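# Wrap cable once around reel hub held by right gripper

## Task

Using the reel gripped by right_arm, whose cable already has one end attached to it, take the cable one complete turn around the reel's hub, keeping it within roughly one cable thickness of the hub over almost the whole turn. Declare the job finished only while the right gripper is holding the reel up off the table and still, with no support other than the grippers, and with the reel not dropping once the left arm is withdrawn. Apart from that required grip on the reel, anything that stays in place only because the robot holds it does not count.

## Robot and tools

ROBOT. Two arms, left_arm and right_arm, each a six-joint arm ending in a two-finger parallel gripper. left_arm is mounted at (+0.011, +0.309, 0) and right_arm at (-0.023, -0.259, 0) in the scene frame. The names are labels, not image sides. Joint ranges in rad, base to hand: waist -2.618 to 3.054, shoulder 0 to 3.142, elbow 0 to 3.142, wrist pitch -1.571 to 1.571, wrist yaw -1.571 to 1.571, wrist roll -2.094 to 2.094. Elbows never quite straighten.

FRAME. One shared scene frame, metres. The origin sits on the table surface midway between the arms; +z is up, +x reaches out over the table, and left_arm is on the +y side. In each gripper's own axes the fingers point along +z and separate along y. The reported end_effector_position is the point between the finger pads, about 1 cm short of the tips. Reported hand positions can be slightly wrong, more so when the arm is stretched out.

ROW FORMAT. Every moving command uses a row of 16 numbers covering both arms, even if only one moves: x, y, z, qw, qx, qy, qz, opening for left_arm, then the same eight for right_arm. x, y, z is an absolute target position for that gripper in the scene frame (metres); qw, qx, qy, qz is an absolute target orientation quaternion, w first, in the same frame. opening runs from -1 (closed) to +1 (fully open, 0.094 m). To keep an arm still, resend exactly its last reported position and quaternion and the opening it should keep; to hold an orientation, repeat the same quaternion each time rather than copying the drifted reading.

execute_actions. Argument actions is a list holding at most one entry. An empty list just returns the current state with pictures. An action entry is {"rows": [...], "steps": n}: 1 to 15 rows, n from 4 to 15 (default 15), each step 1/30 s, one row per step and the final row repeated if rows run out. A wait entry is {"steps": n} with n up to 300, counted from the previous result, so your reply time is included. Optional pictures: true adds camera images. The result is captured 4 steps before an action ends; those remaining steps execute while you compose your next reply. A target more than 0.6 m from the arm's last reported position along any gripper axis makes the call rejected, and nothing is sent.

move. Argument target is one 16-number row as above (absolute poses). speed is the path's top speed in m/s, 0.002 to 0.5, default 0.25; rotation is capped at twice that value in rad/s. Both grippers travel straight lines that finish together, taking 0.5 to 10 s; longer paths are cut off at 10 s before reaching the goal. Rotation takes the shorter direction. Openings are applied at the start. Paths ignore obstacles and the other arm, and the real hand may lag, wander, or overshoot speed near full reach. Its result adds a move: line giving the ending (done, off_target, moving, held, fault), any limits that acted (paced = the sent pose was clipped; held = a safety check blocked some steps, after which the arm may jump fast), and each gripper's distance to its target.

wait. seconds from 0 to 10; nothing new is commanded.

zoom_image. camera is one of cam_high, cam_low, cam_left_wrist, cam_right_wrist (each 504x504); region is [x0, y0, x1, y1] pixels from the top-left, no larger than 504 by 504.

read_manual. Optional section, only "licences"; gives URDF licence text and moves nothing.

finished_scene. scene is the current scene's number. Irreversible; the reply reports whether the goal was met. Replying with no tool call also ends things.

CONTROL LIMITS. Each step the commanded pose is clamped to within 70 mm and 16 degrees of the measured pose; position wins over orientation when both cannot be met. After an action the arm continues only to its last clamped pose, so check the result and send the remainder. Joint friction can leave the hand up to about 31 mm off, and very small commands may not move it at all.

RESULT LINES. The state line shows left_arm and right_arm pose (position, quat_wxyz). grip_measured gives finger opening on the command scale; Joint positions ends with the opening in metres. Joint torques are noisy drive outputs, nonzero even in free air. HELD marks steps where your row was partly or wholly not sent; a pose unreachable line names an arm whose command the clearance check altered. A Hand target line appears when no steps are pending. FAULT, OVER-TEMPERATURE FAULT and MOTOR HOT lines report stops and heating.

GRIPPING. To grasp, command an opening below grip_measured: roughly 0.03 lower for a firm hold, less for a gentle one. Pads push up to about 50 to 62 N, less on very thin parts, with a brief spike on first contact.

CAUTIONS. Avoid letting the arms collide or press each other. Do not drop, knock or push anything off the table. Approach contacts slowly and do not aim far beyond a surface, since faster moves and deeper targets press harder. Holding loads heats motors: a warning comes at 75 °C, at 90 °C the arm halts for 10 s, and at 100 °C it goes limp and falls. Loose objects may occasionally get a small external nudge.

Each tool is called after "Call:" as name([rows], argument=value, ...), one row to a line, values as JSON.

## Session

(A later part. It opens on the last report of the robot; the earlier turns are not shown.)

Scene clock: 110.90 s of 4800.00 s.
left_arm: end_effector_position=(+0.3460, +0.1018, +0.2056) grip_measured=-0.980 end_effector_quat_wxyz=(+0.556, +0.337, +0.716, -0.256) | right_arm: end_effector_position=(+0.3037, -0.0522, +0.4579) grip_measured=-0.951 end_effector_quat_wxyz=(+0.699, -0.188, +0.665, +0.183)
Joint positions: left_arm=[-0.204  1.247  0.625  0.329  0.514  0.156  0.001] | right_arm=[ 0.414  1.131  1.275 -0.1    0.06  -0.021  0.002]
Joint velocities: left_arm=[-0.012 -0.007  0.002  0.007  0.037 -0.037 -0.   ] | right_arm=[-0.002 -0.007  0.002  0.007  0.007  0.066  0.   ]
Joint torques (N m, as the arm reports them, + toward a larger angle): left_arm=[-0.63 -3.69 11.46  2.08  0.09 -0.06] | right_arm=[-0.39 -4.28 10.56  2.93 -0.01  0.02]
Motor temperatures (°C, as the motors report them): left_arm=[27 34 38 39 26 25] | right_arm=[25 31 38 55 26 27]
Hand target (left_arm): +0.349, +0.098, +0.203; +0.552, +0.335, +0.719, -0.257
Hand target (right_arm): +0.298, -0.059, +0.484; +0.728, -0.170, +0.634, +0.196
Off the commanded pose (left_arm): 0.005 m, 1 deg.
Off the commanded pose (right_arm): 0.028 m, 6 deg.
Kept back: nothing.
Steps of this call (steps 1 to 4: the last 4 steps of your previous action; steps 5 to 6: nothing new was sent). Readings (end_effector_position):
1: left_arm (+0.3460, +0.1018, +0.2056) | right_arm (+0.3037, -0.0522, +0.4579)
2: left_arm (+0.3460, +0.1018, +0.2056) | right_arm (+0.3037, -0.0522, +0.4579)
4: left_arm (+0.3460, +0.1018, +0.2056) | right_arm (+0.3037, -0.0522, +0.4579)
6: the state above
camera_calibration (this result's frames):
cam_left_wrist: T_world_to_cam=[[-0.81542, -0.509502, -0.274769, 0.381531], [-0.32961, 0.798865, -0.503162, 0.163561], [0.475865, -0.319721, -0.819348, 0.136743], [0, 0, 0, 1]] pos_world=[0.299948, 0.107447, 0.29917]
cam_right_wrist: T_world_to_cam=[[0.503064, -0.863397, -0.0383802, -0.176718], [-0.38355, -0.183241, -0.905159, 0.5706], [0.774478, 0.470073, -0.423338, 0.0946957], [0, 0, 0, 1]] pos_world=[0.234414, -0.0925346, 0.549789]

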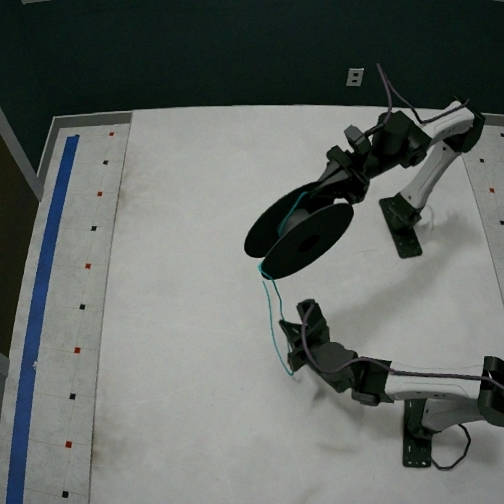

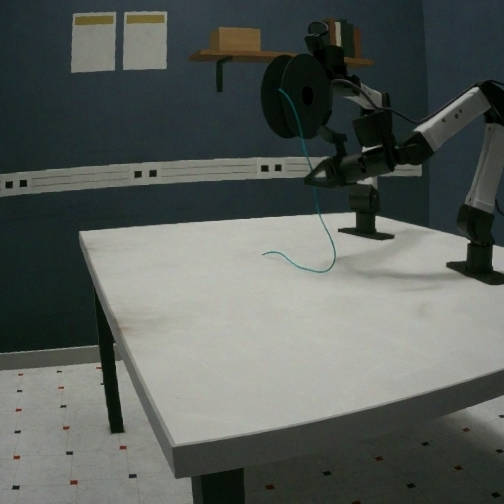

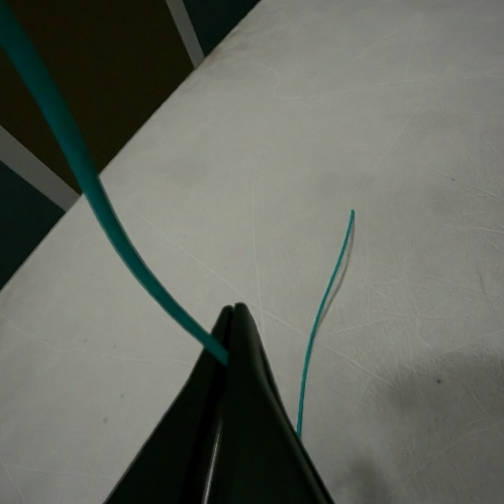

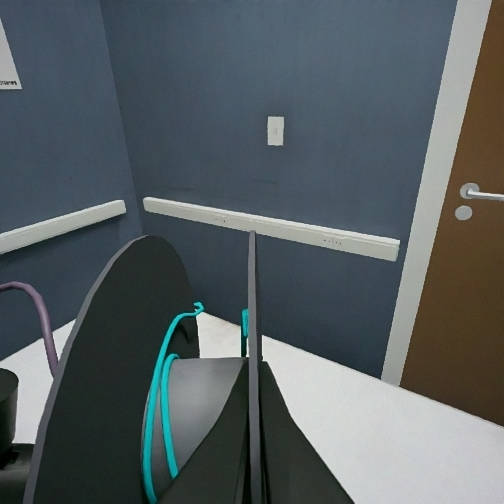

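Call:
move(target=[0.358,0.026,0.097, 0.5518,0.3353,0.7191,-0.2573,-1.0, 0.299,-0.058,0.485, 0.7290,-0.1698,0.6337,0.1953,-1.0], speed=0.13)

Scene clock: 113.00 s of 4800.00 s.
left_arm: end_effector_position=(+0.3617, +0.0261, +0.1184) grip_measured=-0.980 end_effector_quat_wxyz=(+0.572, +0.335, +0.701, -0.261) | right_arm: end_effector_position=(+0.3039, -0.0521, +0.4517) grip_measured=-0.951 end_effector_quat_wxyz=(+0.691, -0.191, +0.674, +0.180)
Joint positions: left_arm=[-0.432  1.743  0.566  0.957  0.302  0.084  0.001] | right_arm=[ 0.414  1.131  1.275 -0.125  0.06  -0.021  0.002]
Joint velocities: left_arm=[-0.007  0.002 -0.017  0.022  0.007  0.022 -0.001] | right_arm=[-0.002 -0.012 -0.012 -0.022 -0.037  0.022  0.001]
Joint torques (N m, as the arm reports them, + toward a larger angle): left_arm=[-0.42 -5.93  6.91  2.02  0.02 -0.07] | right_arm=[-0.59 -4.44 10.46  3.18  0.    0.05]
Motor temperatures (°C, as the motors report them): left_arm=[27 34 37 39 26 25] | right_arm=[25 31 38 55 26 27]
Hand target (left_arm): +0.358, +0.027, +0.099; +0.552, +0.334, +0.719, -0.259
Hand target (right_arm): +0.297, -0.059, +0.484; +0.728, -0.171, +0.635, +0.195
Off the commanded pose (left_arm): 0.022 m, 3 deg.
Off the commanded pose (right_arm): 0.034 m, 7 deg.
Kept back: nothing.
move: off_target (left_arm, right_arm)
camera_calibration (this result's frames):
cam_left_wrist: T_world_to_cam=[[-0.808522, -0.512869, -0.288544, 0.331036], [-0.307293, 0.786135, -0.536249, 0.181451], [0.50186, -0.344901, -0.793208, 0.021877], [0, 0, 0, 1]] pos_world=[0.31243, 0.0346784, 0.210175]
cam_right_wrist: T_world_to_cam=[[0.502278, -0.863924, -0.0367712, -0.177459], [-0.40236, -0.195866, -0.894284, 0.565234], [0.765391, 0.463974, -0.445988, 0.104576], [0, 0, 0, 1]] pos_world=[0.23652, -0.0911213, 0.545594]

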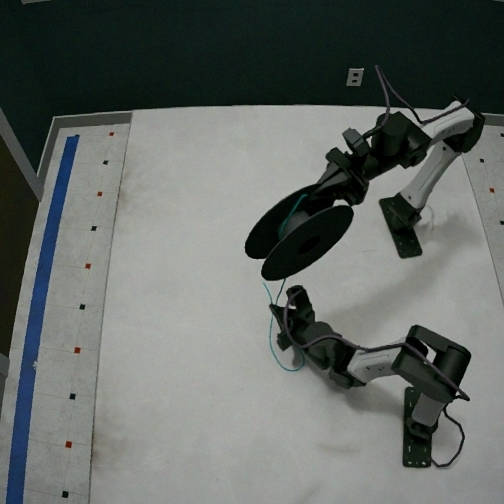

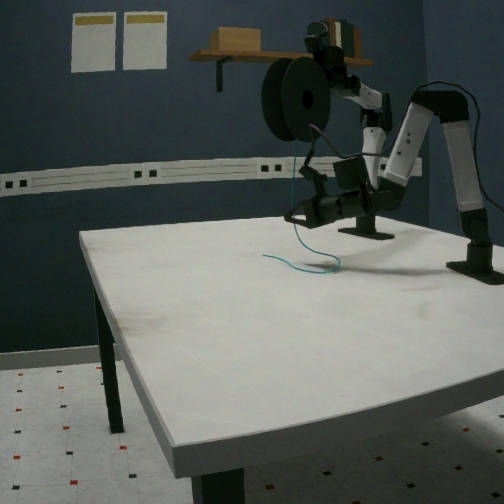

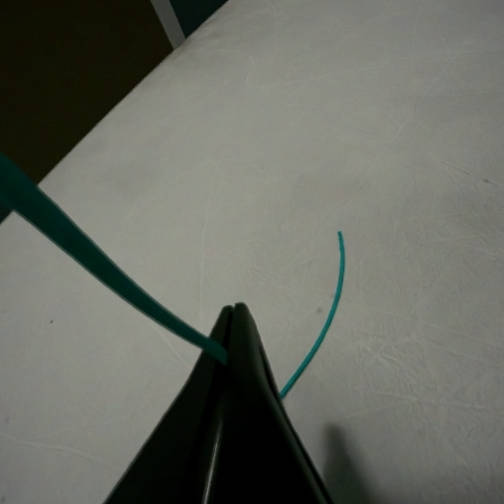

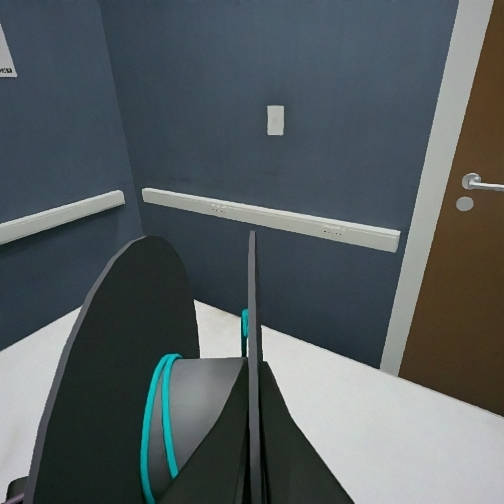

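Call:
zoom_image(camera="cam_right_wrist", region=[100,250,340,504])

Call:
zoom_image(camera="cam_low", region=[240,50,420,300])

Region (100, 250, 340, 504) of cam_right_wrist's 504x504 image, scaled by 1.984, with more detail than that image has.

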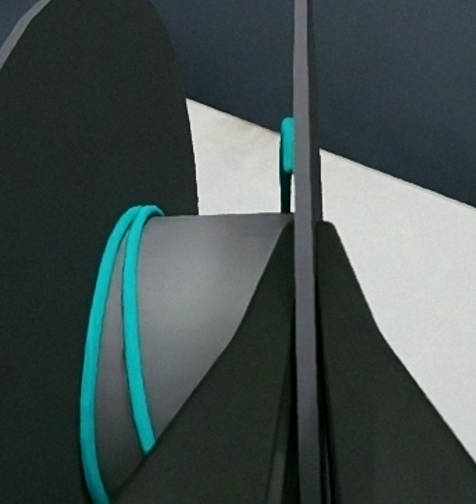

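Region (240, 50, 420, 300) of cam_low's 504x504 image, scaled by 2.016, with more detail than that image has; it fills the left 363 columns of this view, and the rest is white.

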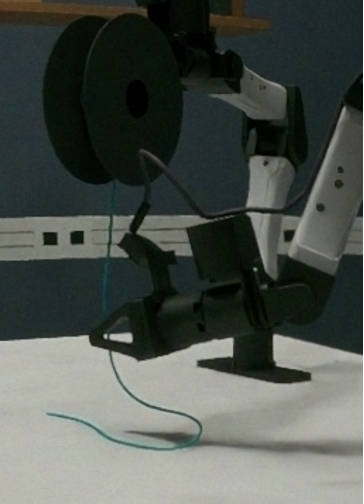

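Call:
move(target=[0.300,0.158,0.205, 0.5518,0.3353,0.7191,-0.2573,0.3, 0.299,-0.058,0.485, 0.7290,-0.1698,0.6337,0.1953,-1.0], speed=0.2)

Scene clock: 116.00 s of 4800.00 s.
left_arm: end_effector_position=(+0.3000, +0.1548, +0.2011) grip_measured=+0.299 end_effector_quat_wxyz=(+0.556, +0.337, +0.716, -0.255) | right_arm: end_effector_position=(+0.3037, -0.0522, +0.4579) grip_measured=-0.951 end_effector_quat_wxyz=(+0.699, -0.187, +0.665, +0.183)
Joint positions: left_arm=[-0.014  0.96   0.476  0.149  0.695  0.23   0.061] | right_arm=[ 0.414  1.131  1.275 -0.1    0.06  -0.021  0.002]
Joint velocities: left_arm=[ 0.022 -0.007  0.012 -0.11  -0.007  0.007 -0.   ] | right_arm=[ 0.007  0.002 -0.022 -0.066 -0.022  0.037  0.   ]
Joint torques (N m, as the arm reports them, + toward a larger angle): left_arm=[ 0.9  -3.41 11.56  1.7   0.3   0.13] | right_arm=[-0.56 -4.01 10.53  2.93  0.    0.03]
Motor temperatures (°C, as the motors report them): left_arm=[27 34 37 39 26 25] | right_arm=[25 31 38 55 26 27]
Hand target (left_arm): +0.299, +0.157, +0.201; +0.551, +0.338, +0.720, -0.253
Hand target (right_arm): +0.298, -0.059, +0.484; +0.728, -0.170, +0.634, +0.196
Off the commanded pose (left_arm): 0.005 m, 1 deg.
Off the commanded pose (right_arm): 0.028 m, 6 deg.
Kept back: nothing.
move: off_target (right_arm)
camera_calibration (this result's frames):
cam_left_wrist: T_world_to_cam=[[-0.815571, -0.508647, -0.275904, 0.369925], [-0.329716, 0.800312, -0.500788, 0.103106], [0.475533, -0.317458, -0.82042, 0.171845], [0, 0, 0, 1]] pos_world=[0.253977, 0.160198, 0.294683]
cam_right_wrist: T_world_to_cam=[[0.503071, -0.863375, -0.0387611, -0.176545], [-0.383721, -0.18295, -0.905145, 0.57066], [0.774388, 0.470226, -0.423333, 0.0947286], [0, 0, 0, 1]] pos_world=[0.234433, -0.092566, 0.549789]

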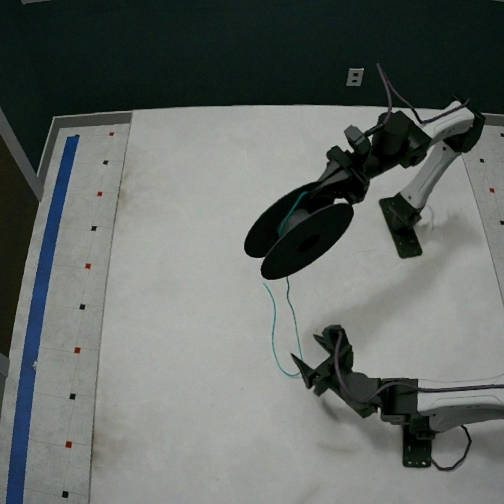

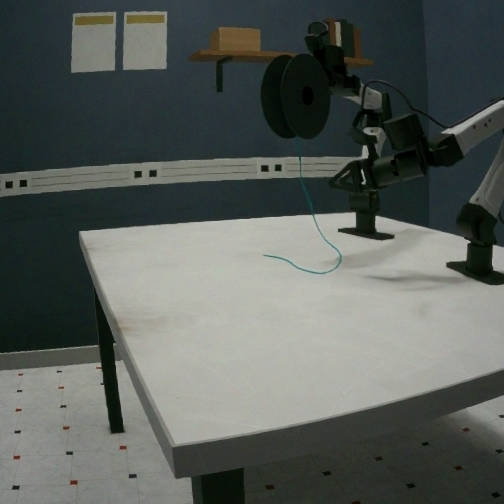

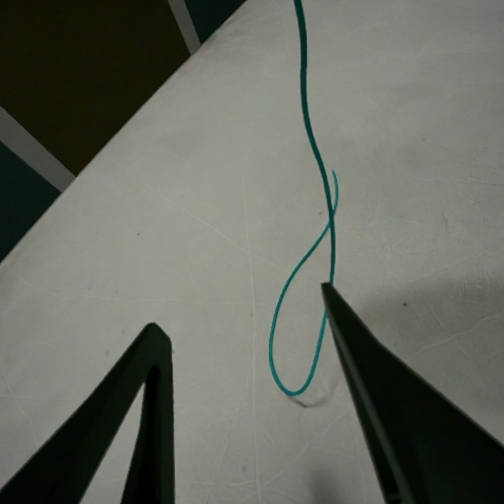

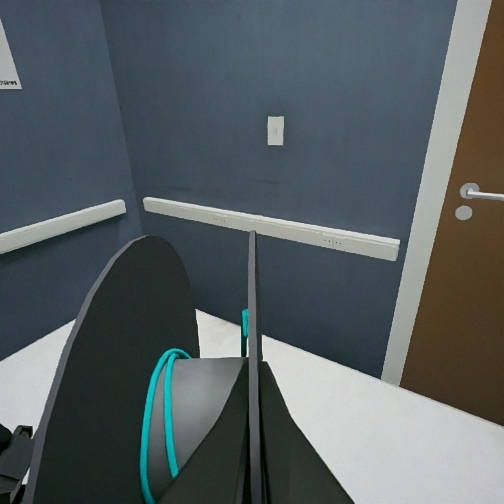

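Call:
zoom_image(camera="cam_right_wrist", region=[100,250,340,504])

Call:
zoom_image(camera="cam_high", region=[230,170,370,300])

Call:
zoom_image(camera="cam_low", region=[240,40,420,290])

Region (100, 250, 340, 504) of cam_right_wrist's 504x504 image, scaled by 1.984, with more detail than that image has.

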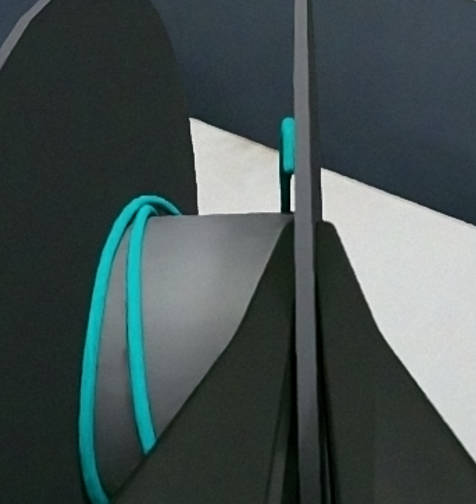

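Region (230, 170, 370, 300) of cam_high's 504x504 image, scaled by 3.600, with more detail than that image has; it fills the top 468 rows of this view, and the rest is white.

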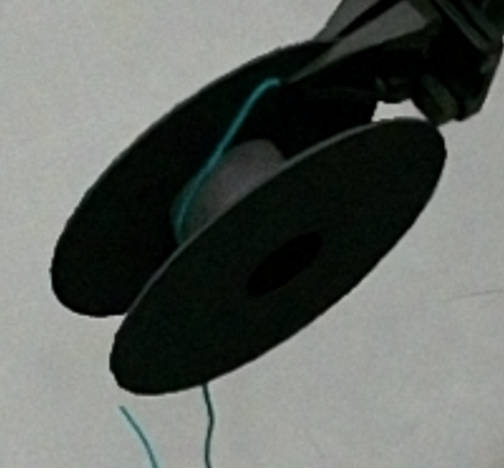

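Region (240, 40, 420, 290) of cam_low's 504x504 image, scaled by 2.016, with more detail than that image has; it fills the left 363 columns of this view, and the rest is white.

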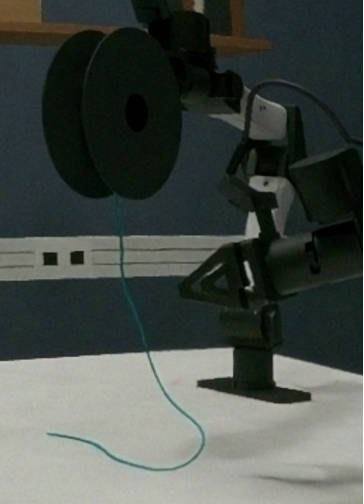

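Call:
finished_scene(scene=2)

The scene is finished: the task was done.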